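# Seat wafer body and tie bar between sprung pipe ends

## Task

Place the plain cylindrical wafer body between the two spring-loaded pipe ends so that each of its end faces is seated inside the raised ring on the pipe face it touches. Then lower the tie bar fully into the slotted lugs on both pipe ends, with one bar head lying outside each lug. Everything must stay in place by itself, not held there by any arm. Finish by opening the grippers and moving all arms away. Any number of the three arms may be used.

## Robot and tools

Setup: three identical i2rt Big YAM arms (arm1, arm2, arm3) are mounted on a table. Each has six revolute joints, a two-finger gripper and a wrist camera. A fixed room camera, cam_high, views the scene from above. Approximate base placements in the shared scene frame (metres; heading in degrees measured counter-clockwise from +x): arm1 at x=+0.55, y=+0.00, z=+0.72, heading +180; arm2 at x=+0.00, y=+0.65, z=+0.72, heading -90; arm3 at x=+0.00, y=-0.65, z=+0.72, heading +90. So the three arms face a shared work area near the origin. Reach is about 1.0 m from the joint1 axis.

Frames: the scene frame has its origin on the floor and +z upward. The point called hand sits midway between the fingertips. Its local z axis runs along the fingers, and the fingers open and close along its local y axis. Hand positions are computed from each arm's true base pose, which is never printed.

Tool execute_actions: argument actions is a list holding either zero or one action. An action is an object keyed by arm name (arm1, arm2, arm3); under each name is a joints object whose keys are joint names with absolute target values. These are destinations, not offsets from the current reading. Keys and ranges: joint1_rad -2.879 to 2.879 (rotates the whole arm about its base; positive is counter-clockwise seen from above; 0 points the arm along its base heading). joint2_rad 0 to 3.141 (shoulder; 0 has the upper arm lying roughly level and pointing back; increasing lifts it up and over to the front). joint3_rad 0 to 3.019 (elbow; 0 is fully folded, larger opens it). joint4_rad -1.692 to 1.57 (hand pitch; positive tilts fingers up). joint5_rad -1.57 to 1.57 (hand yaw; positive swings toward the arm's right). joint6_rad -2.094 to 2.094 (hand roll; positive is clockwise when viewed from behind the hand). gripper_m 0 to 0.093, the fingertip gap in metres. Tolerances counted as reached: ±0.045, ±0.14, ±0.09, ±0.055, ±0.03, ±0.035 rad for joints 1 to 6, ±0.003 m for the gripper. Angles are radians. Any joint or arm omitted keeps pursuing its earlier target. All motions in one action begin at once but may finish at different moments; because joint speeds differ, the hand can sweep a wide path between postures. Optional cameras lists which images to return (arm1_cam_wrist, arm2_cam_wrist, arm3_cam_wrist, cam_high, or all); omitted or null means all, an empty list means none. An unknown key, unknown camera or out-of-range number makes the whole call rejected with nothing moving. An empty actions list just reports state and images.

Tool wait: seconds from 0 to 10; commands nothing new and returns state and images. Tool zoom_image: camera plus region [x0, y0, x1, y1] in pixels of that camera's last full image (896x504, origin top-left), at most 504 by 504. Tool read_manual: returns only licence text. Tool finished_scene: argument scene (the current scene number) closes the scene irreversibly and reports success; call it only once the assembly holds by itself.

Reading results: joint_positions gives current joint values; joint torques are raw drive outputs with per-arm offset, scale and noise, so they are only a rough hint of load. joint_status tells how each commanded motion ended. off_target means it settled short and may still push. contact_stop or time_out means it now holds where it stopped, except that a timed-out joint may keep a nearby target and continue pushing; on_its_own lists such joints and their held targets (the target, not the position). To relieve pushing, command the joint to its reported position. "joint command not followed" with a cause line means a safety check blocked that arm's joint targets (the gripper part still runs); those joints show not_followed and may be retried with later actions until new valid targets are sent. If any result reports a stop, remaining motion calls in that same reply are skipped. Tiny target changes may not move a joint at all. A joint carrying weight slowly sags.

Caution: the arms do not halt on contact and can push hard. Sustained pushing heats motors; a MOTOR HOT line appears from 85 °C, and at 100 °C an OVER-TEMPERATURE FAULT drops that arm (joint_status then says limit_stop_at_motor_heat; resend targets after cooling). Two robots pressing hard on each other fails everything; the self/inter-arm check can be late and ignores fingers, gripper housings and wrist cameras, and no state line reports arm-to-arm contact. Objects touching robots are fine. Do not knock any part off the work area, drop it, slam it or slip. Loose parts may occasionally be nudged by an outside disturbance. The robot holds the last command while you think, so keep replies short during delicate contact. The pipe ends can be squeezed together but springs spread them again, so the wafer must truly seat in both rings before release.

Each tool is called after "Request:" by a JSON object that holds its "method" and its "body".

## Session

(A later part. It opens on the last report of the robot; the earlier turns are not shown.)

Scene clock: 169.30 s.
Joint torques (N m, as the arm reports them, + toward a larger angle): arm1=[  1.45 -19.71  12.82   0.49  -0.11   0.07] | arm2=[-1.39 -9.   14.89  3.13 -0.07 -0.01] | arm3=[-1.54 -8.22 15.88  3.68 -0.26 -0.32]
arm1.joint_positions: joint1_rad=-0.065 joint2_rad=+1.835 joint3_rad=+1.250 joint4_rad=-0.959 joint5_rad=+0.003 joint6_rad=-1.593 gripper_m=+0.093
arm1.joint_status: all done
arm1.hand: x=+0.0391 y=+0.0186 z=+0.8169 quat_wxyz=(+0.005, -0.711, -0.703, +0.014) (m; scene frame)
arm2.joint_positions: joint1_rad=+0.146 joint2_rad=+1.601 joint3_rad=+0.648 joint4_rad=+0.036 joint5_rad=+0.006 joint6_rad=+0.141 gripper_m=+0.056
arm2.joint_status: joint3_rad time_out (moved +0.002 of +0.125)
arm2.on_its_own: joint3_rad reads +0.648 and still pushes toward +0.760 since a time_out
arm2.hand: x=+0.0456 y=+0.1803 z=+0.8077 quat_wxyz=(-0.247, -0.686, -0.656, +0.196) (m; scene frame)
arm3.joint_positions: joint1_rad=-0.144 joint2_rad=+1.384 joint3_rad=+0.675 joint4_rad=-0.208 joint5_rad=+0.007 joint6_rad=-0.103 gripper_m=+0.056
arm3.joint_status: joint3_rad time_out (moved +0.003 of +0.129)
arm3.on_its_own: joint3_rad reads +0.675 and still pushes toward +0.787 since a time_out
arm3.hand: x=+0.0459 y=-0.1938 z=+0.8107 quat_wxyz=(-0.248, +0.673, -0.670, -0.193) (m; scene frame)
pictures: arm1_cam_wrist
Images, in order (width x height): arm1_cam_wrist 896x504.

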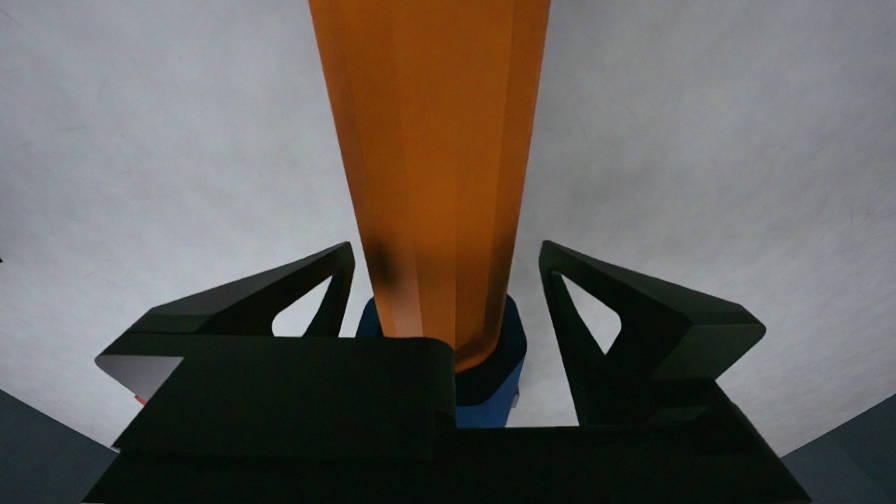

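Request:
{"method": "execute_actions", "body": {"actions": [{"arm1":{"joints":{"joint2_rad":1.75,"joint3_rad":1.365,"joint4_rad":-1.14}}}], "cameras": []}}

Request:
{"method": "execute_actions", "body": {"actions": [{"arm1":{"joints":{"joint2_rad":1.685,"joint3_rad":1.46,"joint4_rad":-1.29}}}], "cameras": ["arm1_cam_wrist","cam_high"]}}

Scene clock: 173.43 s.
Joint torques (N m, as the arm reports them, + toward a larger angle): arm1=[  1.56 -17.17  12.76  -0.86  -0.16   0.04] | arm2=[-1.44 -9.01 14.88  3.13 -0.07  0.  ] | arm3=[-1.6  -8.16 15.87  3.68 -0.26 -0.32]
arm1.joint_positions: joint1_rad=-0.065 joint2_rad=+1.748 joint3_rad=+1.326 joint4_rad=-1.127 joint5_rad=+0.003 joint6_rad=-1.593 gripper_m=+0.093
arm1.joint_status: all done
arm1.hand: x=+0.0410 y=+0.0197 z=+0.8844 quat_wxyz=(+0.004, -0.711, -0.703, +0.012) (m; scene frame)
arm2.joint_positions: joint1_rad=+0.146 joint2_rad=+1.601 joint3_rad=+0.648 joint4_rad=+0.036 joint5_rad=+0.006 joint6_rad=+0.141 gripper_m=+0.056
arm2.joint_status: not commanded
arm2.on_its_own: joint3_rad reads +0.648 and still pushes toward +0.760 since a time_out
arm2.hand: x=+0.0456 y=+0.1803 z=+0.8077 quat_wxyz=(-0.247, -0.686, -0.656, +0.196) (m; scene frame)
arm3.joint_positions: joint1_rad=-0.144 joint2_rad=+1.384 joint3_rad=+0.675 joint4_rad=-0.208 joint5_rad=+0.007 joint6_rad=-0.103 gripper_m=+0.056
arm3.joint_status: not commanded
arm3.on_its_own: joint3_rad reads +0.675 and still pushes toward +0.787 since a time_out
arm3.hand: x=+0.0459 y=-0.1938 z=+0.8107 quat_wxyz=(-0.248, +0.673, -0.670, -0.193) (m; scene frame)
pictures: none
No camera images: the call's "cameras" was empty. Leave "cameras" out to get every camera's image.

Scene clock: 174.40 s.
Joint torques (N m, as the arm reports them, + toward a larger angle): arm1=[  1.52 -17.41  13.55  -0.78  -0.19   0.04] | arm2=[-1.39 -9.   14.9   3.12 -0.07  0.  ] | arm3=[-1.58 -8.2  15.88  3.7  -0.26 -0.32]
arm1.joint_positions: joint1_rad=-0.065 joint2_rad=+1.687 joint3_rad=+1.417 joint4_rad=-1.277 joint5_rad=+0.003 joint6_rad=-1.593 gripper_m=+0.093
arm1.joint_status: all done
arm1.hand: x=+0.0433 y=+0.0206 z=+0.9466 quat_wxyz=(+0.005, -0.711, -0.703, +0.013) (m; scene frame)
arm2.joint_positions: joint1_rad=+0.146 joint2_rad=+1.601 joint3_rad=+0.648 joint4_rad=+0.036 joint5_rad=+0.006 joint6_rad=+0.141 gripper_m=+0.056
arm2.joint_status: not commanded
arm2.on_its_own: joint3_rad reads +0.648 and still pushes toward +0.760 since a time_out
arm2.hand: x=+0.0456 y=+0.1803 z=+0.8077 quat_wxyz=(-0.247, -0.686, -0.656, +0.196) (m; scene frame)
arm3.joint_positions: joint1_rad=-0.144 joint2_rad=+1.384 joint3_rad=+0.675 joint4_rad=-0.208 joint5_rad=+0.007 joint6_rad=-0.103 gripper_m=+0.056
arm3.joint_status: not commanded
arm3.on_its_own: joint3_rad reads +0.675 and still pushes toward +0.787 since a time_out
arm3.hand: x=+0.0459 y=-0.1938 z=+0.8107 quat_wxyz=(-0.248, +0.673, -0.670, -0.193) (m; scene frame)
pictures: arm1_cam_wrist, cam_high
Images, in order (width x height): arm1_cam_wrist 896x504, cam_high 896x504.

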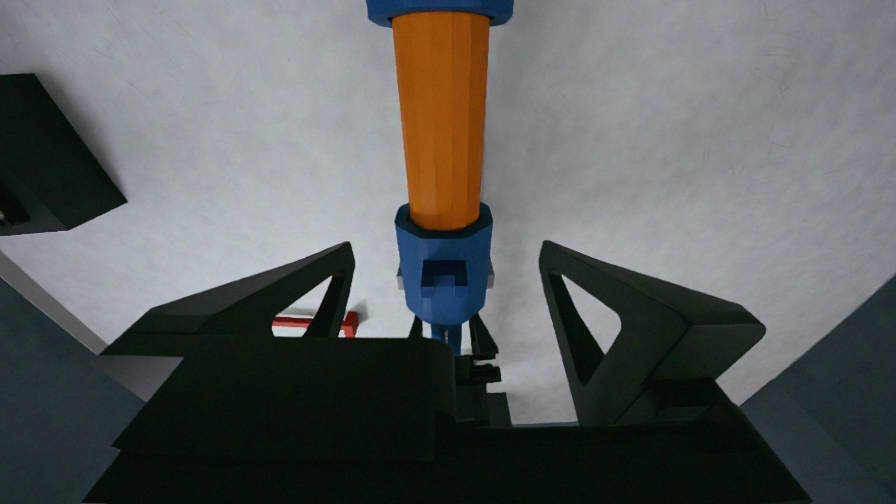

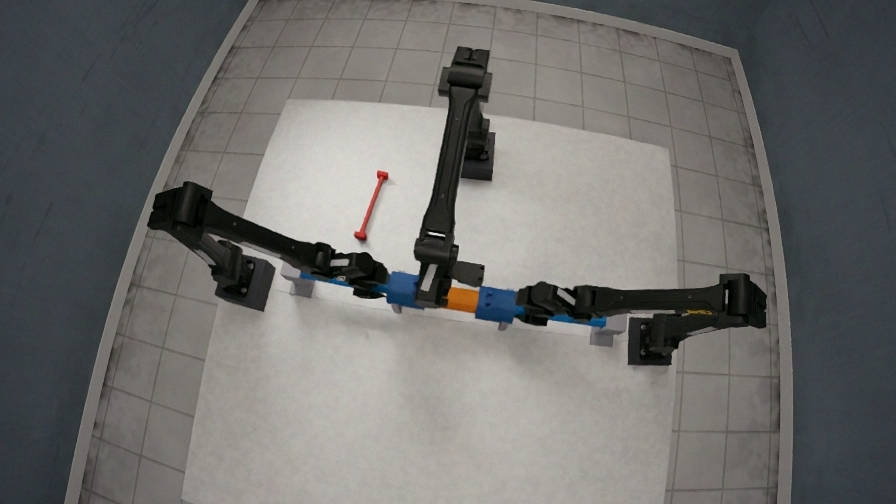

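Request:
{"method": "execute_actions", "body": {"actions": [{"arm1":{"joints":{"joint1_rad":-0.2,"joint2_rad":1.16,"joint3_rad":0.89,"joint4_rad":-1.29,"gripper_m":0.06}}}], "cameras": []}}

Request:
{"method": "execute_actions", "body": {"actions": [{"arm1":{"joints":{"joint1_rad":-0.948,"joint2_rad":1.555,"joint3_rad":0.945,"joint4_rad":-0.908,"joint6_rad":-0.90}}}], "cameras": ["arm1_cam_wrist","cam_high"]}}

Scene clock: 187.17 s.
Joint torques (N m, as the arm reports them, + toward a larger angle): arm1=[ 2.09 -7.99 10.63 -0.63 -0.06  0.09] | arm2=[-1.39 -8.98 14.89  3.12 -0.07  0.  ] | arm3=[-1.6  -8.24 15.86  3.69 -0.27 -0.32]
arm1.joint_positions: joint1_rad=-0.211 joint2_rad=+1.160 joint3_rad=+0.880 joint4_rad=-1.281 joint5_rad=+0.001 joint6_rad=-1.593 gripper_m=+0.060
arm1.joint_status: all done
arm1.hand: x=+0.2529 y=+0.0572 z=+0.9479 quat_wxyz=(-0.002, -0.760, -0.649, +0.008) (m; scene frame)
arm2.joint_positions: joint1_rad=+0.146 joint2_rad=+1.601 joint3_rad=+0.648 joint4_rad=+0.036 joint5_rad=+0.006 joint6_rad=+0.141 gripper_m=+0.056
arm2.joint_status: not commanded
arm2.on_its_own: joint3_rad reads +0.648 and still pushes toward +0.760 since a time_out
arm2.hand: x=+0.0456 y=+0.1803 z=+0.8077 quat_wxyz=(-0.247, -0.686, -0.656, +0.196) (m; scene frame)
arm3.joint_positions: joint1_rad=-0.144 joint2_rad=+1.384 joint3_rad=+0.675 joint4_rad=-0.208 joint5_rad=+0.007 joint6_rad=-0.103 gripper_m=+0.056
arm3.joint_status: not commanded
arm3.on_its_own: joint3_rad reads +0.675 and still pushes toward +0.787 since a time_out
arm3.hand: x=+0.0459 y=-0.1938 z=+0.8107 quat_wxyz=(-0.248, +0.673, -0.670, -0.193) (m; scene frame)
pictures: none
No camera images: the call's "cameras" was empty. Leave "cameras" out to get every camera's image.

Scene clock: 188.83 s.
Joint torques (N m, as the arm reports them, + toward a larger angle): arm1=[  1.08 -14.08  11.09   0.31   0.03   0.2 ] | arm2=[-1.41 -9.   14.89  3.12 -0.07  0.  ] | arm3=[-1.57 -8.2  15.87  3.68 -0.26 -0.32]
arm1.joint_positions: joint1_rad=-0.946 joint2_rad=+1.569 joint3_rad=+0.909 joint4_rad=-0.921 joint5_rad=+0.000 joint6_rad=-0.912 gripper_m=+0.060
arm1.joint_status: all done
arm1.hand: x=+0.3134 y=+0.3084 z=+0.8198 quat_wxyz=(-0.012, -1.000, +0.001, -0.002) (m; scene frame)
arm2.joint_positions: joint1_rad=+0.146 joint2_rad=+1.601 joint3_rad=+0.648 joint4_rad=+0.036 joint5_rad=+0.006 joint6_rad=+0.141 gripper_m=+0.056
arm2.joint_status: not commanded
arm2.on_its_own: joint3_rad reads +0.648 and still pushes toward +0.760 since a time_out
arm2.hand: x=+0.0456 y=+0.1803 z=+0.8077 quat_wxyz=(-0.247, -0.686, -0.656, +0.196) (m; scene frame)
arm3.joint_positions: joint1_rad=-0.144 joint2_rad=+1.384 joint3_rad=+0.675 joint4_rad=-0.208 joint5_rad=+0.007 joint6_rad=-0.103 gripper_m=+0.056
arm3.joint_status: not commanded
arm3.on_its_own: joint3_rad reads +0.675 and still pushes toward +0.787 since a time_out
arm3.hand: x=+0.0459 y=-0.1938 z=+0.8107 quat_wxyz=(-0.248, +0.673, -0.670, -0.193) (m; scene frame)
pictures: arm1_cam_wrist, cam_high
Images, in order (width x height): arm1_cam_wrist 896x504, cam_high 896x504.

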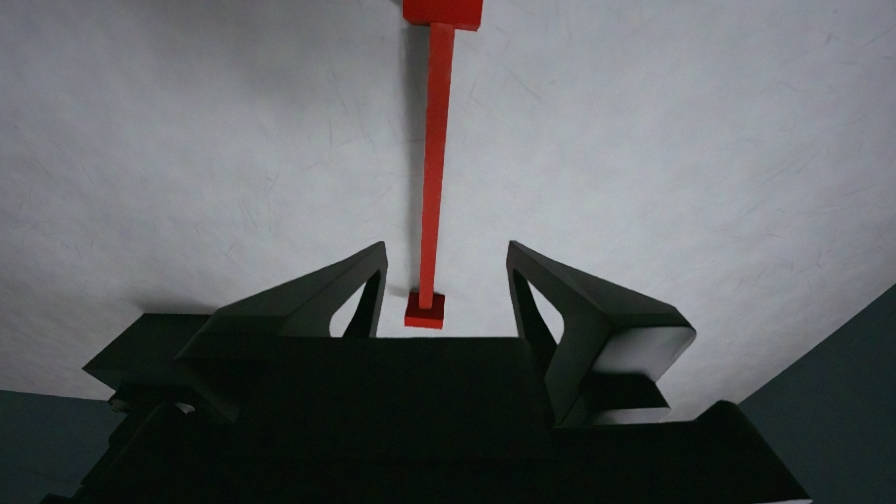

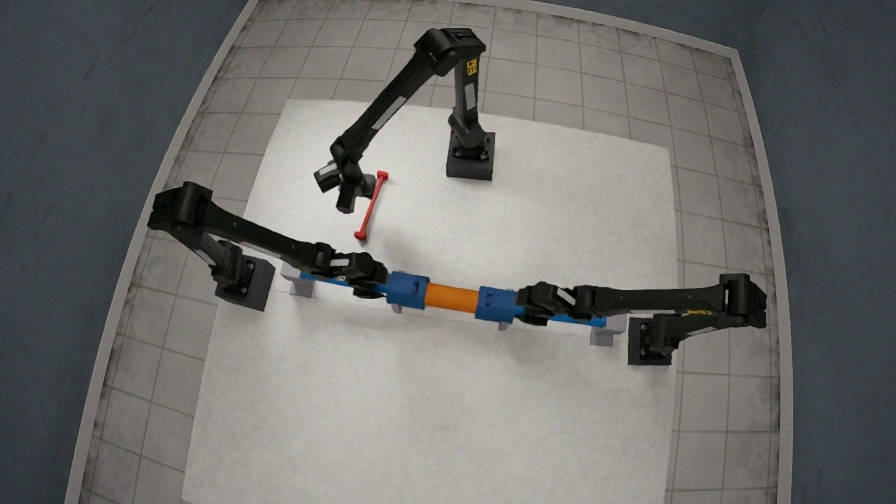

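Request:
{"method": "execute_actions", "body": {"actions": [{"arm1":{"joints":{"joint1_rad":-0.968,"joint2_rad":1.675,"joint3_rad":0.775,"joint4_rad":-0.63,"joint6_rad":-0.83}}}], "cameras": ["arm1_cam_wrist","arm2_cam_wrist"]}}

Scene clock: 197.50 s.
Joint torques (N m, as the arm reports them, + toward a larger angle): arm1=[  0.41 -14.11   7.67   0.45  -0.02   0.18] | arm2=[-1.43 -8.99 14.89  3.12 -0.07  0.  ] | arm3=[-1.59 -8.18 15.86  3.67 -0.27 -0.32]
arm1.joint_positions: joint1_rad=-0.957 joint2_rad=+1.688 joint3_rad=+0.756 joint4_rad=-0.645 joint5_rad=+0.000 joint6_rad=-0.842 gripper_m=+0.060
arm1.joint_status: all done
arm1.hand: x=+0.3341 y=+0.2868 z=+0.7369 quat_wxyz=(-0.010, -0.999, +0.042, -0.002) (m; scene frame)
arm2.joint_positions: joint1_rad=+0.146 joint2_rad=+1.601 joint3_rad=+0.648 joint4_rad=+0.036 joint5_rad=+0.006 joint6_rad=+0.141 gripper_m=+0.056
arm2.joint_status: not commanded
arm2.on_its_own: joint3_rad reads +0.648 and still pushes toward +0.760 since a time_out
arm2.hand: x=+0.0456 y=+0.1803 z=+0.8077 quat_wxyz=(-0.247, -0.686, -0.656, +0.196) (m; scene frame)
arm3.joint_positions: joint1_rad=-0.144 joint2_rad=+1.384 joint3_rad=+0.675 joint4_rad=-0.208 joint5_rad=+0.007 joint6_rad=-0.103 gripper_m=+0.056
arm3.joint_status: not commanded
arm3.on_its_own: joint3_rad reads +0.675 and still pushes toward +0.787 since a time_out
arm3.hand: x=+0.0459 y=-0.1938 z=+0.8107 quat_wxyz=(-0.248, +0.673, -0.670, -0.193) (m; scene frame)
pictures: arm1_cam_wrist, arm2_cam_wrist
Images, in order (width x height): arm1_cam_wrist 896x504, arm2_cam_wrist 896x504.

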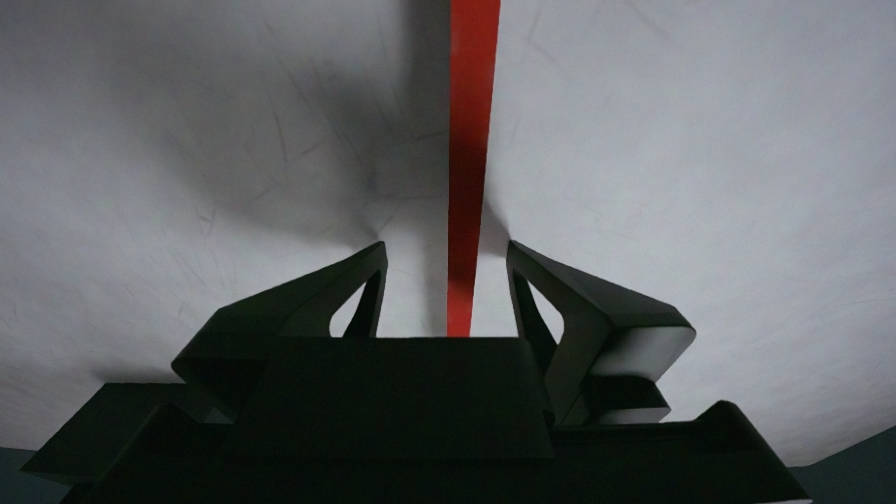

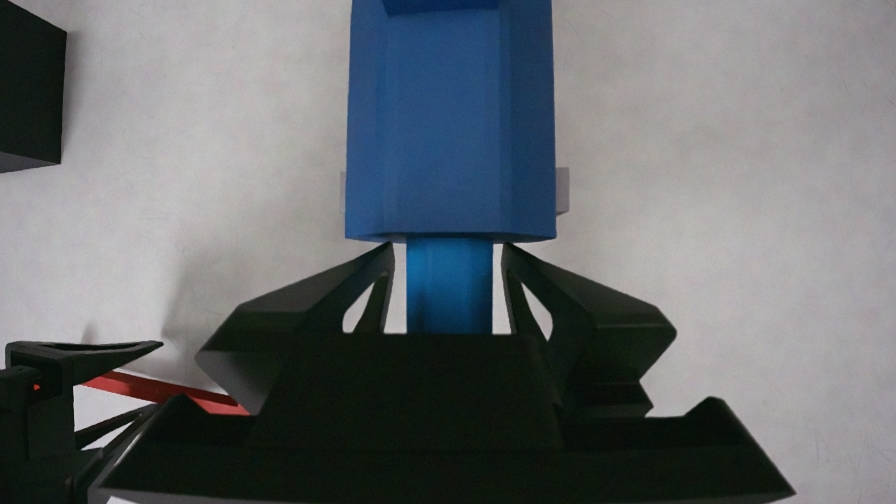

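Request:
{"method": "execute_actions", "body": {"actions": [{"arm1":{"joints":{"joint4_rad":-0.605,"gripper_m":0.0}}}], "cameras": ["arm1_cam_wrist"]}}

Request:
{"method": "execute_actions", "body": {"actions": [{"arm1":{"joints":{"joint2_rad":1.16,"joint3_rad":0.90,"joint4_rad":-1.27,"joint6_rad":-1.552}}}], "cameras": []}}

Request:
{"method": "execute_actions", "body": {"actions": [{"arm1":{"joints":{"joint1_rad":-0.006}}}], "cameras": ["cam_high","arm1_cam_wrist"]}}

Scene clock: 203.03 s.
Joint torques (N m, as the arm reports them, + toward a larger angle): arm1=[ -0.19 -14.21   7.75   0.48   0.     0.22] | arm2=[-1.42 -8.99 14.9   3.12 -0.07  0.  ] | arm3=[-1.56 -8.28 15.85  3.68 -0.26 -0.32]
arm1.joint_positions: joint1_rad=-0.957 joint2_rad=+1.688 joint3_rad=+0.756 joint4_rad=-0.620 joint5_rad=+0.000 joint6_rad=-0.840 gripper_m=+0.011
arm1.joint_status: gripper_m off_target (ended at +0.011, target +0.000); the others done
arm1.hand: x=+0.3303 y=+0.2917 z=+0.7369 quat_wxyz=(-0.001, -0.999, +0.043, +0.006) (m; scene frame)
arm2.joint_positions: joint1_rad=+0.146 joint2_rad=+1.601 joint3_rad=+0.648 joint4_rad=+0.036 joint5_rad=+0.006 joint6_rad=+0.141 gripper_m=+0.056
arm2.joint_status: not commanded
arm2.on_its_own: joint3_rad reads +0.648 and still pushes toward +0.760 since a time_out
arm2.hand: x=+0.0456 y=+0.1803 z=+0.8077 quat_wxyz=(-0.247, -0.686, -0.656, +0.196) (m; scene frame)
arm3.joint_positions: joint1_rad=-0.144 joint2_rad=+1.384 joint3_rad=+0.675 joint4_rad=-0.208 joint5_rad=+0.007 joint6_rad=-0.103 gripper_m=+0.056
arm3.joint_status: not commanded
arm3.on_its_own: joint3_rad reads +0.675 and still pushes toward +0.787 since a time_out
arm3.hand: x=+0.0459 y=-0.1938 z=+0.8107 quat_wxyz=(-0.248, +0.673, -0.670, -0.193) (m; scene frame)
pictures: arm1_cam_wrist
Images, in order (width x height): arm1_cam_wrist 896x504.

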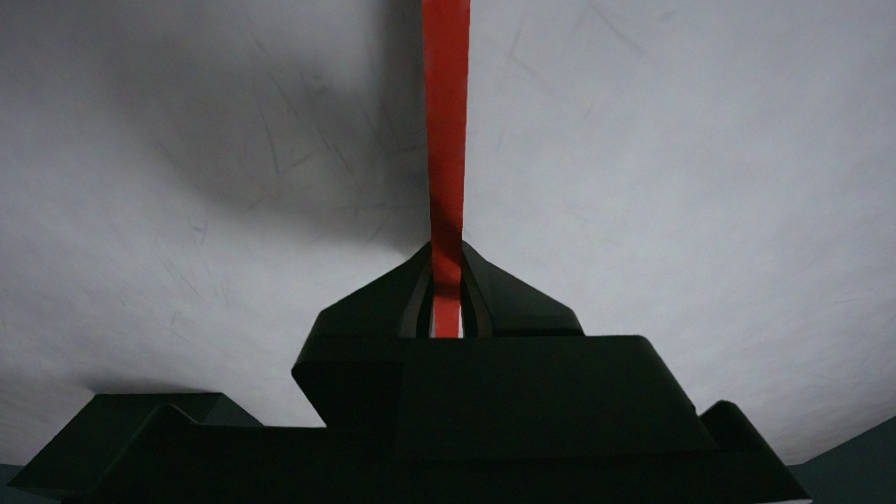

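Scene clock: 204.73 s.
Joint torques (N m, as the arm reports them, + toward a larger angle): arm1=[ 0.01 -8.58 12.52 -0.76 -0.03  0.04] | arm2=[-1.44 -8.95 14.9   3.13 -0.07  0.  ] | arm3=[-1.59 -8.22 15.85  3.67 -0.26 -0.32]
arm1.joint_positions: joint1_rad=-0.957 joint2_rad=+1.161 joint3_rad=+0.868 joint4_rad=-1.257 joint5_rad=+0.000 joint6_rad=-1.541 gripper_m=+0.011
arm1.joint_status: all done
arm1.hand: x=+0.3678 y=+0.2456 z=+0.9400 quat_wxyz=(+0.002, -0.953, -0.303, +0.006) (m; scene frame)
arm2.joint_positions: joint1_rad=+0.146 joint2_rad=+1.601 joint3_rad=+0.648 joint4_rad=+0.036 joint5_rad=+0.006 joint6_rad=+0.141 gripper_m=+0.056
arm2.joint_status: not commanded
arm2.on_its_own: joint3_rad reads +0.648 and still pushes toward +0.760 since a time_out
arm2.hand: x=+0.0456 y=+0.1803 z=+0.8077 quat_wxyz=(-0.247, -0.686, -0.656, +0.196) (m; scene frame)
arm3.joint_positions: joint1_rad=-0.144 joint2_rad=+1.384 joint3_rad=+0.675 joint4_rad=-0.208 joint5_rad=+0.007 joint6_rad=-0.103 gripper_m=+0.056
arm3.joint_status: not commanded
arm3.on_its_own: joint3_rad reads +0.675 and still pushes toward +0.787 since a time_out
arm3.hand: x=+0.0459 y=-0.1938 z=+0.8107 quat_wxyz=(-0.248, +0.673, -0.670, -0.193) (m; scene frame)
pictures: none
No camera images: the call's "cameras" was empty. Leave "cameras" out to get every camera's image.

Scene clock: 206.20 s.
Joint torques (N m, as the arm reports them, + toward a larger angle): arm1=[ 1.52 -8.26 12.69 -0.97 -0.06  0.01] | arm2=[-1.39 -9.   14.89  3.13 -0.07  0.  ] | arm3=[-1.59 -8.17 15.86  3.68 -0.27 -0.31]
arm1.joint_positions: joint1_rad=-0.012 joint2_rad=+1.161 joint3_rad=+0.868 joint4_rad=-1.257 joint5_rad=+0.001 joint6_rad=-1.541 gripper_m=+0.012
arm1.joint_status: all done
arm1.hand: x=+0.2463 y=-0.0030 z=+0.9442 quat_wxyz=(+0.002, -0.711, -0.704, +0.013) (m; scene frame)
arm2.joint_positions: joint1_rad=+0.146 joint2_rad=+1.601 joint3_rad=+0.648 joint4_rad=+0.036 joint5_rad=+0.006 joint6_rad=+0.141 gripper_m=+0.056
arm2.joint_status: not commanded
arm2.on_its_own: joint3_rad reads +0.648 and still pushes toward +0.760 since a time_out
arm2.hand: x=+0.0456 y=+0.1803 z=+0.8077 quat_wxyz=(-0.247, -0.686, -0.656, +0.196) (m; scene frame)
arm3.joint_positions: joint1_rad=-0.144 joint2_rad=+1.384 joint3_rad=+0.675 joint4_rad=-0.208 joint5_rad=+0.007 joint6_rad=-0.103 gripper_m=+0.056
arm3.joint_status: not commanded
arm3.on_its_own: joint3_rad reads +0.675 and still pushes toward +0.787 since a time_out
arm3.hand: x=+0.0459 y=-0.1938 z=+0.8107 quat_wxyz=(-0.248, +0.673, -0.670, -0.193) (m; scene frame)
pictures: arm1_cam_wrist, cam_high
Images, in order (width x height): arm1_cam_wrist 896x504, cam_high 896x504.

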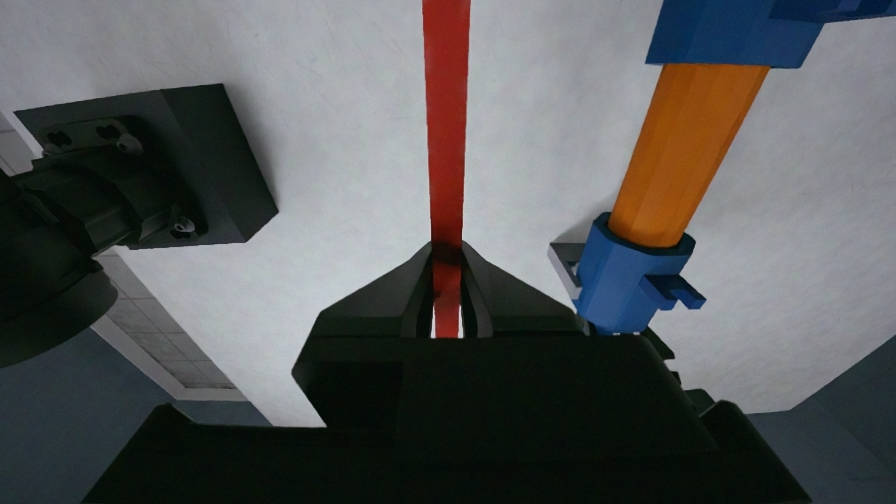

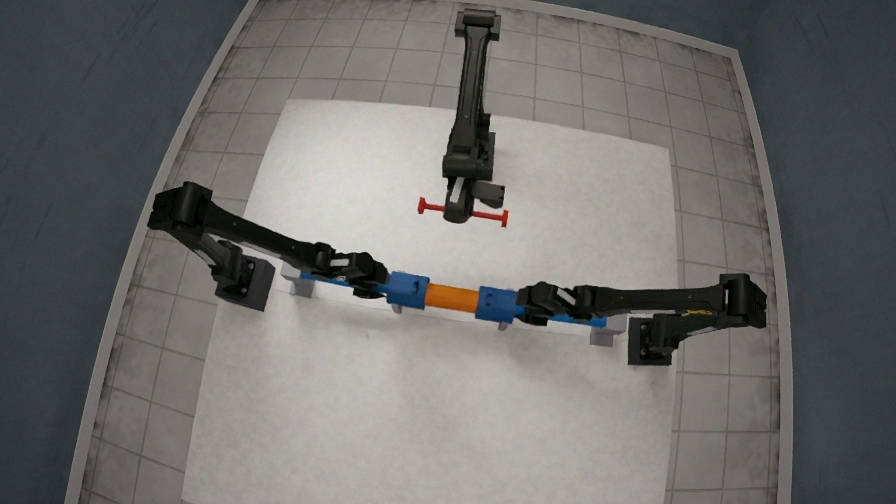

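Request:
{"method": "execute_actions", "body": {"actions": [{"arm1":{"joints":{"joint2_rad":1.705,"joint3_rad":1.445}}}]}}

Request:
{"method": "zoom_image", "body": {"camera": "cam_high", "region": [380, 250, 540, 340]}}

Scene clock: 209.57 s.
Joint torques (N m, as the arm reports them, + toward a larger angle): arm1=[  1.47 -19.23  15.21  -0.42  -0.01   0.01] | arm2=[-1.41 -9.01 14.89  3.13 -0.07  0.  ] | arm3=[-1.56 -8.21 15.86  3.69 -0.27 -0.31]
arm1.joint_positions: joint1_rad=-0.012 joint2_rad=+1.720 joint3_rad=+1.381 joint4_rad=-1.266 joint5_rad=+0.001 joint6_rad=-1.543 gripper_m=+0.012
arm1.joint_status: all done
arm1.hand: x=+0.0534 y=-0.0072 z=+0.9178 quat_wxyz=(-0.017, -0.710, -0.704, -0.007) (m; scene frame)
arm2.joint_positions: joint1_rad=+0.146 joint2_rad=+1.601 joint3_rad=+0.648 joint4_rad=+0.036 joint5_rad=+0.006 joint6_rad=+0.141 gripper_m=+0.056
arm2.joint_status: not commanded
arm2.on_its_own: joint3_rad reads +0.648 and still pushes toward +0.760 since a time_out
arm2.hand: x=+0.0456 y=+0.1803 z=+0.8077 quat_wxyz=(-0.247, -0.686, -0.656, +0.196) (m; scene frame)
arm3.joint_positions: joint1_rad=-0.144 joint2_rad=+1.384 joint3_rad=+0.675 joint4_rad=-0.208 joint5_rad=+0.007 joint6_rad=-0.103 gripper_m=+0.056
arm3.joint_status: not commanded
arm3.on_its_own: joint3_rad reads +0.675 and still pushes toward +0.787 since a time_out
arm3.hand: x=+0.0459 y=-0.1938 z=+0.8107 quat_wxyz=(-0.248, +0.673, -0.670, -0.193) (m; scene frame)
pictures: arm1_cam_wrist, arm2_cam_wrist, arm3_cam_wrist, cam_high
Images, in order (width x height): arm1_cam_wrist 896x504, arm2_cam_wrist 896x504, arm3_cam_wrist 896x504, cam_high 896x504.

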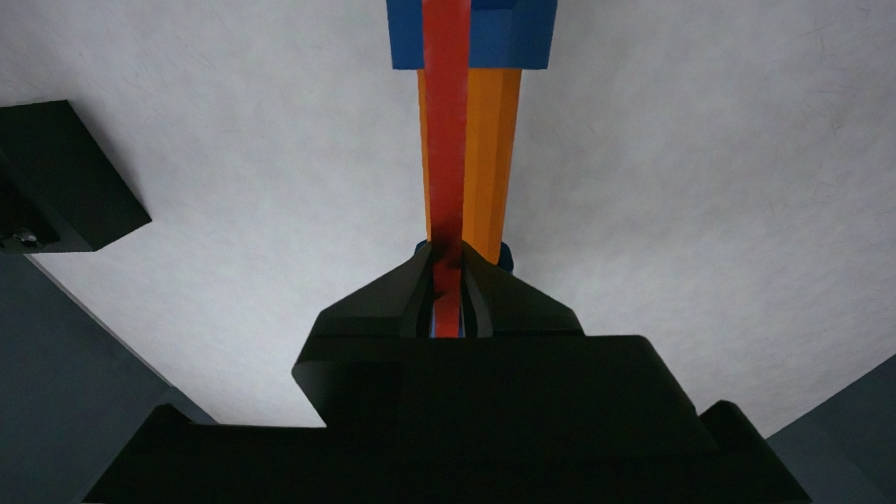

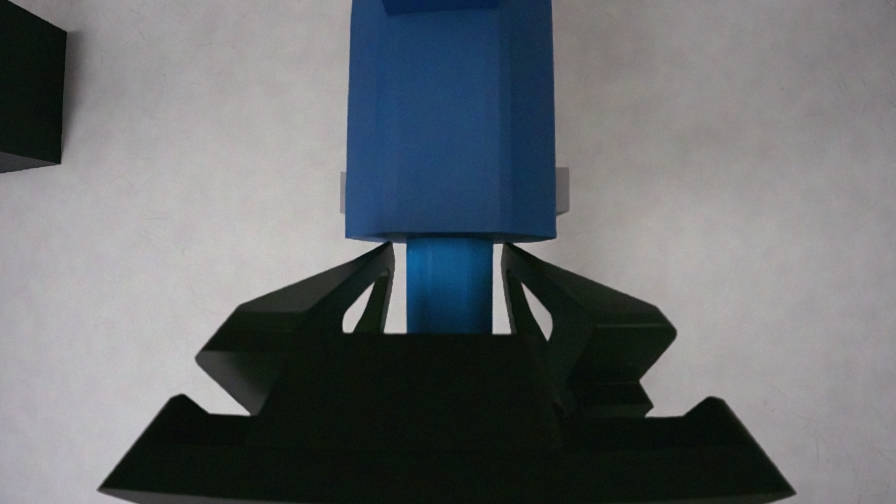

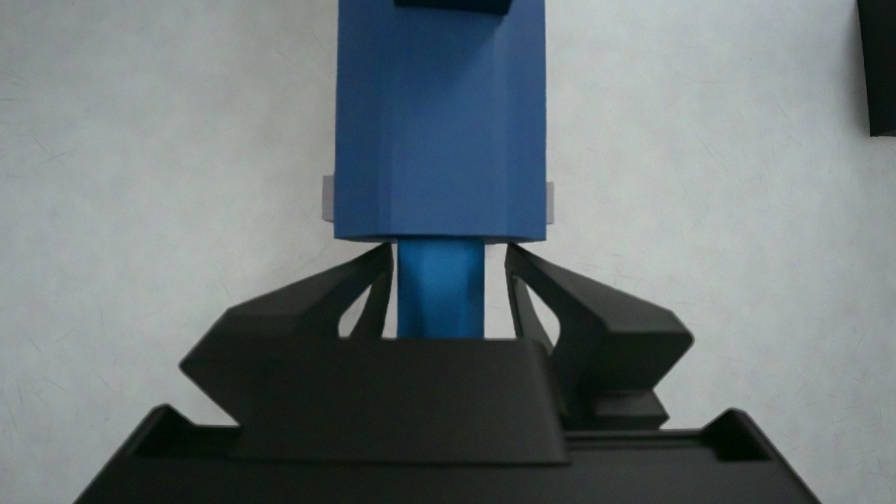

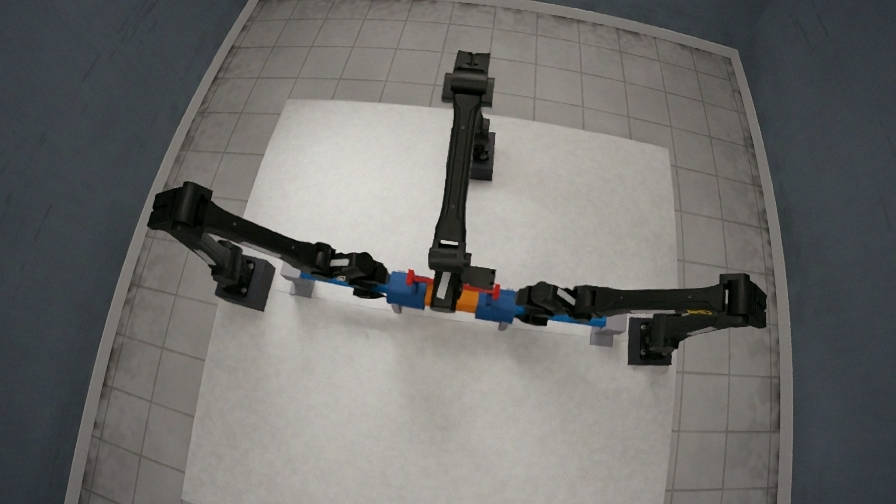

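Region (380, 250, 540, 340) of cam_high's 896x504 image, scaled by 3.150, with more detail than that image has; it fills the top 284 rows of this view, and the rest is white.

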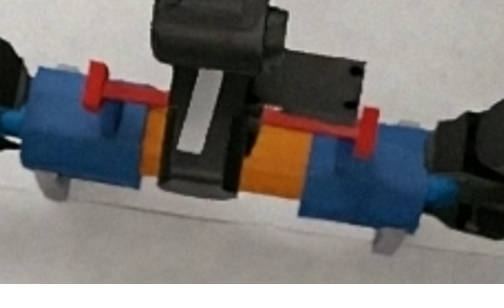

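Looks centred lengthwise. Correct x via joint 4.

Request:
{"method": "execute_actions", "body": {"actions": [{"arm1":{"joints":{"joint4_rad":-1.207}}}], "cameras": ["cam_high","arm1_cam_wrist"]}}

Request:
{"method": "zoom_image", "body": {"camera": "cam_high", "region": [390, 260, 520, 330]}}

Scene clock: 213.00 s.
Joint torques (N m, as the arm reports them, + toward a larger angle): arm1=[  2.38 -19.08  15.28   0.33  -0.02   0.03] | arm2=[-1.41 -9.01 14.88  3.13 -0.07  0.  ] | arm3=[-1.57 -8.26 15.85  3.68 -0.26 -0.31]
arm1.joint_positions: joint1_rad=-0.012 joint2_rad=+1.720 joint3_rad=+1.381 joint4_rad=-1.222 joint5_rad=+0.001 joint6_rad=-1.543 gripper_m=+0.012
arm1.joint_status: all done
arm1.hand: x=+0.0424 y=-0.0074 z=+0.9177 quat_wxyz=(-0.002, -0.710, -0.704, +0.009) (m; scene frame)
arm2.joint_positions: joint1_rad=+0.146 joint2_rad=+1.601 joint3_rad=+0.648 joint4_rad=+0.036 joint5_rad=+0.006 joint6_rad=+0.141 gripper_m=+0.056
arm2.joint_status: not commanded
arm2.on_its_own: joint3_rad reads +0.648 and still pushes toward +0.760 since a time_out
arm2.hand: x=+0.0456 y=+0.1803 z=+0.8077 quat_wxyz=(-0.247, -0.686, -0.656, +0.196) (m; scene frame)
arm3.joint_positions: joint1_rad=-0.144 joint2_rad=+1.384 joint3_rad=+0.675 joint4_rad=-0.208 joint5_rad=+0.007 joint6_rad=-0.103 gripper_m=+0.056
arm3.joint_status: not commanded
arm3.on_its_own: joint3_rad reads +0.675 and still pushes toward +0.787 since a time_out
arm3.hand: x=+0.0459 y=-0.1938 z=+0.8107 quat_wxyz=(-0.248, +0.673, -0.670, -0.193) (m; scene frame)
pictures: arm1_cam_wrist, cam_high
Images, in order (width x height): arm1_cam_wrist 896x504, cam_high 896x504.

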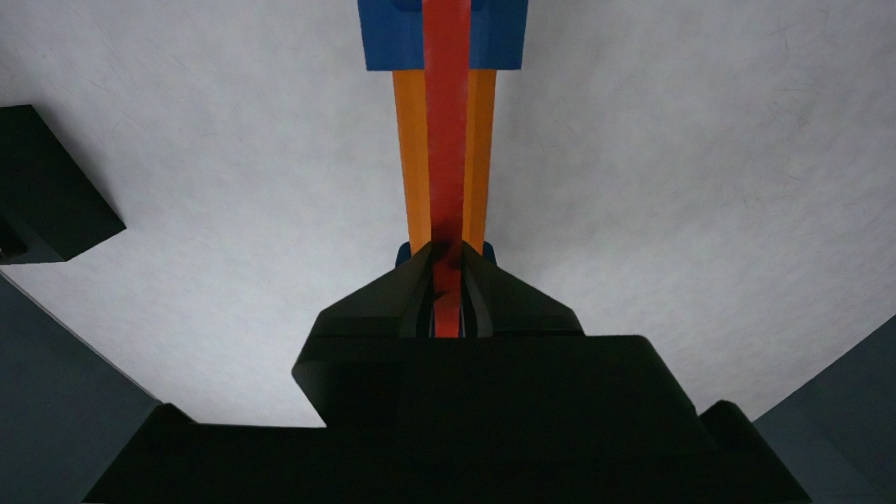

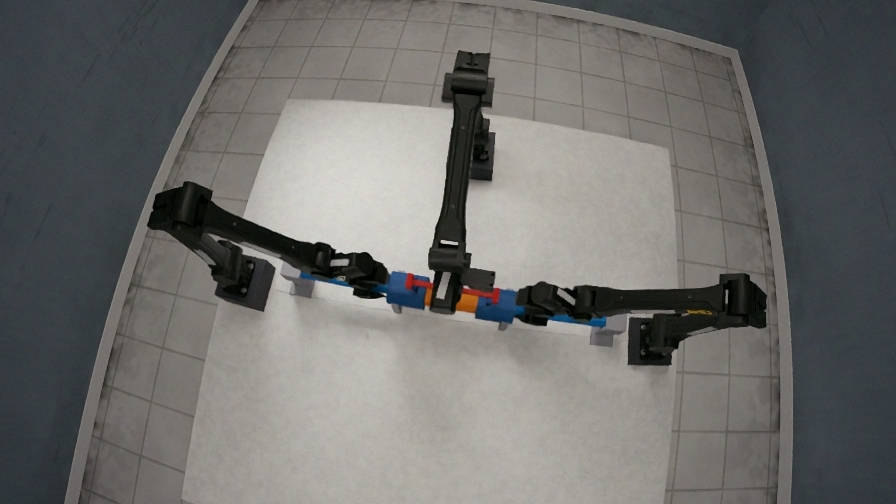

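Region (390, 260, 520, 330) of cam_high's 896x504 image, scaled by 3.877, with more detail than that image has; it fills the top 271 rows of this view, and the rest is white.

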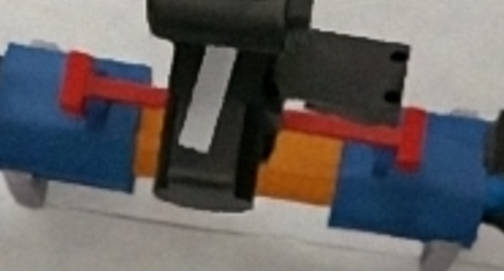

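Request:
{"method": "execute_actions", "body": {"actions": [{"arm1":{"joints":{"joint1_rad":-0.027,"joint2_rad":1.73}}}], "cameras": ["cam_high","arm1_cam_wrist"]}}

Request:
{"method": "zoom_image", "body": {"camera": "cam_high", "region": [390, 260, 520, 330]}}

Scene clock: 217.13 s.
Joint torques (N m, as the arm reports them, + toward a larger angle): arm1=[ -0.52 -17.37  15.1    0.55  -0.04  -0.01] | arm2=[-1.42 -9.02 14.89  3.13 -0.07  0.  ] | arm3=[-1.56 -8.19 15.86  3.68 -0.26 -0.32]
arm1.joint_positions: joint1_rad=-0.014 joint2_rad=+1.730 joint3_rad=+1.381 joint4_rad=-1.222 joint5_rad=+0.001 joint6_rad=-1.543 gripper_m=+0.012
arm1.joint_status: all done
arm1.hand: x=+0.0425 y=-0.0062 z=+0.9130 quat_wxyz=(-0.005, -0.711, -0.703, +0.006) (m; scene frame)
arm2.joint_positions: joint1_rad=+0.146 joint2_rad=+1.601 joint3_rad=+0.648 joint4_rad=+0.036 joint5_rad=+0.006 joint6_rad=+0.141 gripper_m=+0.056
arm2.joint_status: not commanded
arm2.on_its_own: joint3_rad reads +0.648 and still pushes toward +0.760 since a time_out
arm2.hand: x=+0.0456 y=+0.1803 z=+0.8077 quat_wxyz=(-0.247, -0.686, -0.656, +0.196) (m; scene frame)
arm3.joint_positions: joint1_rad=-0.144 joint2_rad=+1.384 joint3_rad=+0.675 joint4_rad=-0.208 joint5_rad=+0.007 joint6_rad=-0.103 gripper_m=+0.056
arm3.joint_status: not commanded
arm3.on_its_own: joint3_rad reads +0.675 and still pushes toward +0.787 since a time_out
arm3.hand: x=+0.0459 y=-0.1938 z=+0.8107 quat_wxyz=(-0.248, +0.673, -0.670, -0.193) (m; scene frame)
pictures: arm1_cam_wrist, cam_high
Images, in order (width x height): arm1_cam_wrist 896x504, cam_high 896x504.

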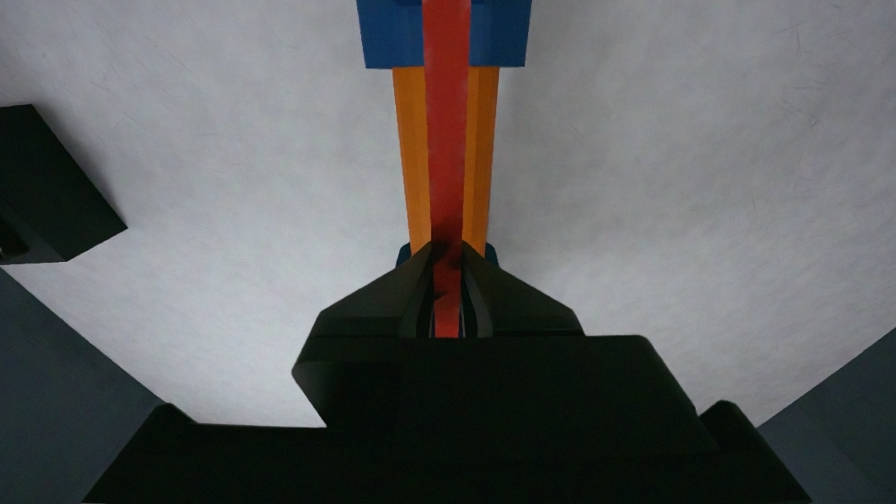

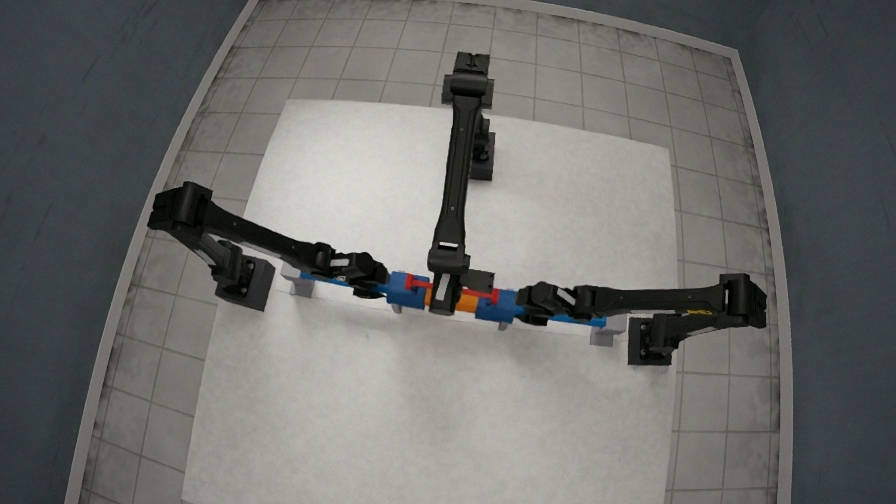

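Region (390, 260, 520, 330) of cam_high's 896x504 image, scaled by 3.877, with more detail than that image has; it fills the top 271 rows of this view, and the rest is white.

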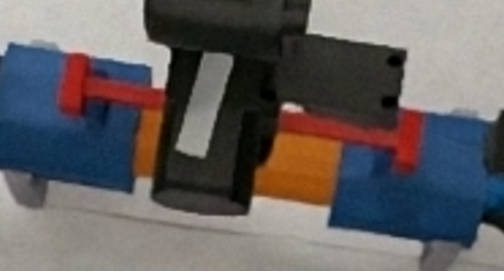

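Request:
{"method": "execute_actions", "body": {"actions": [{"arm1":{"joints":{"joint2_rad":1.80}}}]}}

Request:
{"method": "zoom_image", "body": {"camera": "cam_high", "region": [390, 260, 520, 330]}}

Scene clock: 219.20 s.
Joint torques (N m, as the arm reports them, + toward a larger angle): arm1=[  0.31 -16.52  12.8    0.22  -0.05   0.02] | arm2=[-1.43 -9.22 14.78  3.12 -0.06  0.  ] | arm3=[-1.57 -8.57 15.64  3.67 -0.21 -0.32]
arm1.joint_positions: joint1_rad=-0.016 joint2_rad=+1.779 joint3_rad=+1.406 joint4_rad=-1.216 joint5_rad=+0.001 joint6_rad=-1.543 gripper_m=+0.011
arm1.joint_status: all done
arm1.hand: x=+0.0324 y=-0.0059 z=+0.8976 quat_wxyz=(-0.011, -0.711, -0.703, -0.001) (m; scene frame)
arm2.joint_positions: joint1_rad=+0.146 joint2_rad=+1.603 joint3_rad=+0.649 joint4_rad=+0.036 joint5_rad=+0.006 joint6_rad=+0.142 gripper_m=+0.056
arm2.joint_status: not commanded
arm2.on_its_own: joint3_rad reads +0.649 and still pushes toward +0.760 since a time_out
arm2.hand: x=+0.0458 y=+0.1798 z=+0.8074 quat_wxyz=(-0.247, -0.686, -0.656, +0.196) (m; scene frame)
arm3.joint_positions: joint1_rad=-0.144 joint2_rad=+1.387 joint3_rad=+0.678 joint4_rad=-0.208 joint5_rad=+0.006 joint6_rad=-0.102 gripper_m=+0.056
arm3.joint_status: not commanded
arm3.on_its_own: joint3_rad reads +0.678 and still pushes toward +0.787 since a time_out
arm3.hand: x=+0.0458 y=-0.1926 z=+0.8107 quat_wxyz=(-0.247, +0.673, -0.670, -0.194) (m; scene frame)
pictures: arm1_cam_wrist, arm2_cam_wrist, arm3_cam_wrist, cam_high
Images, in order (width x height): arm1_cam_wrist 896x504, arm2_cam_wrist 896x504, arm3_cam_wrist 896x504, cam_high 896x504.

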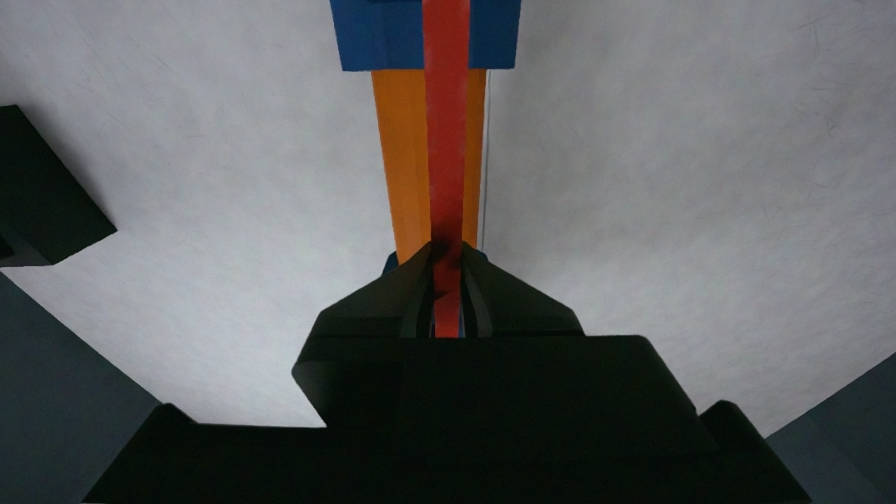

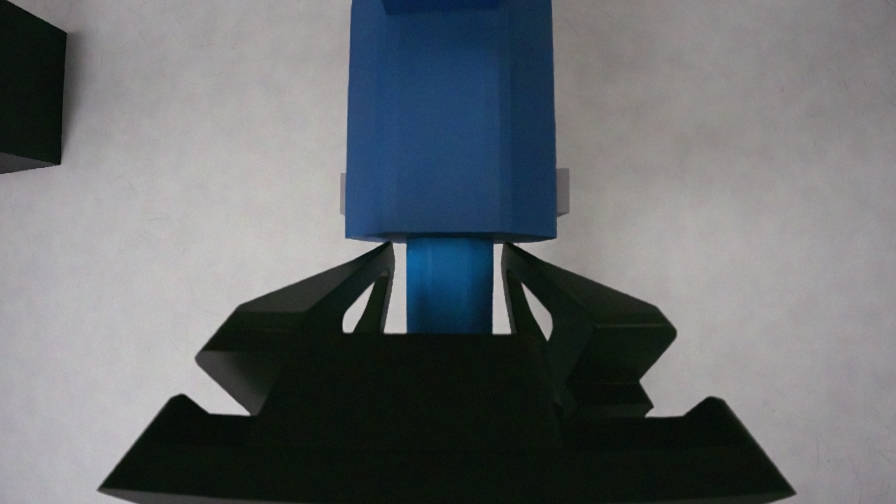

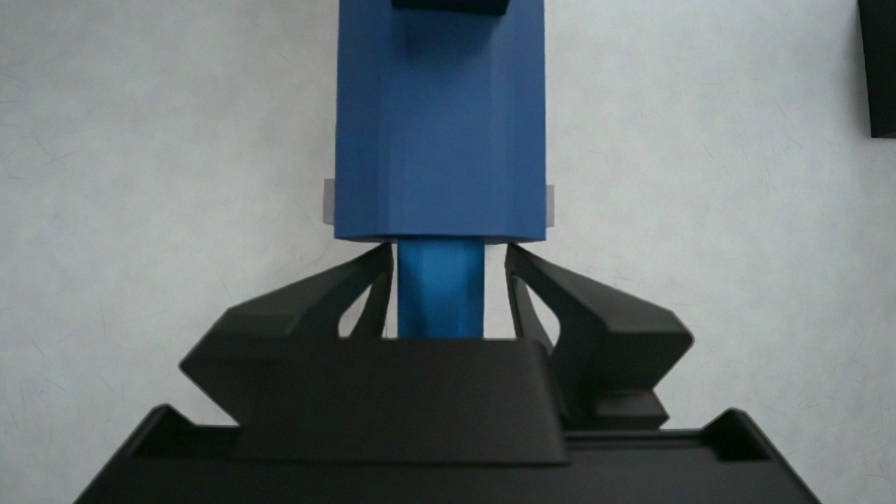

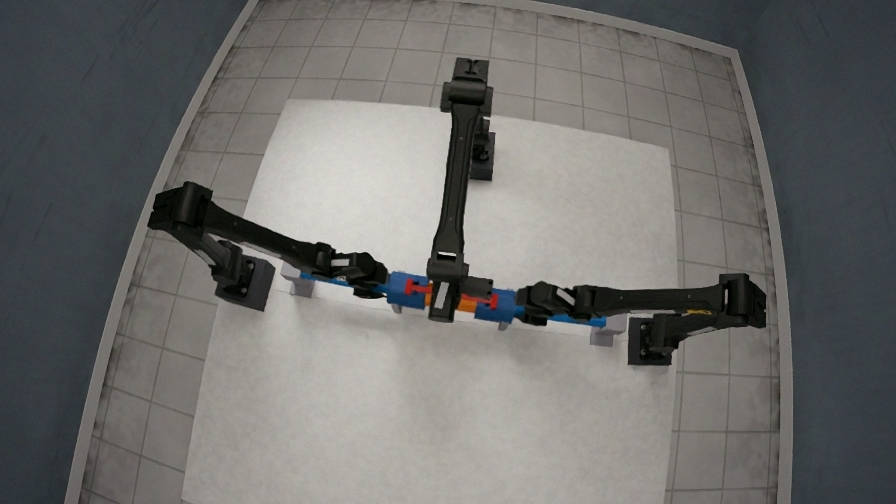

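Region (390, 260, 520, 330) of cam_high's 896x504 image, scaled by 3.877, with more detail than that image has; it fills the top 271 rows of this view, and the rest is white.

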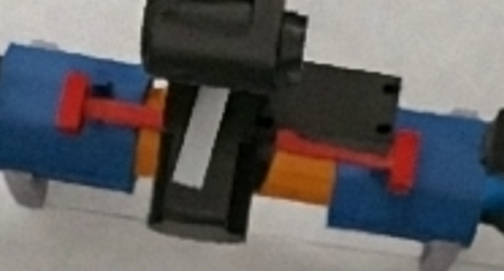

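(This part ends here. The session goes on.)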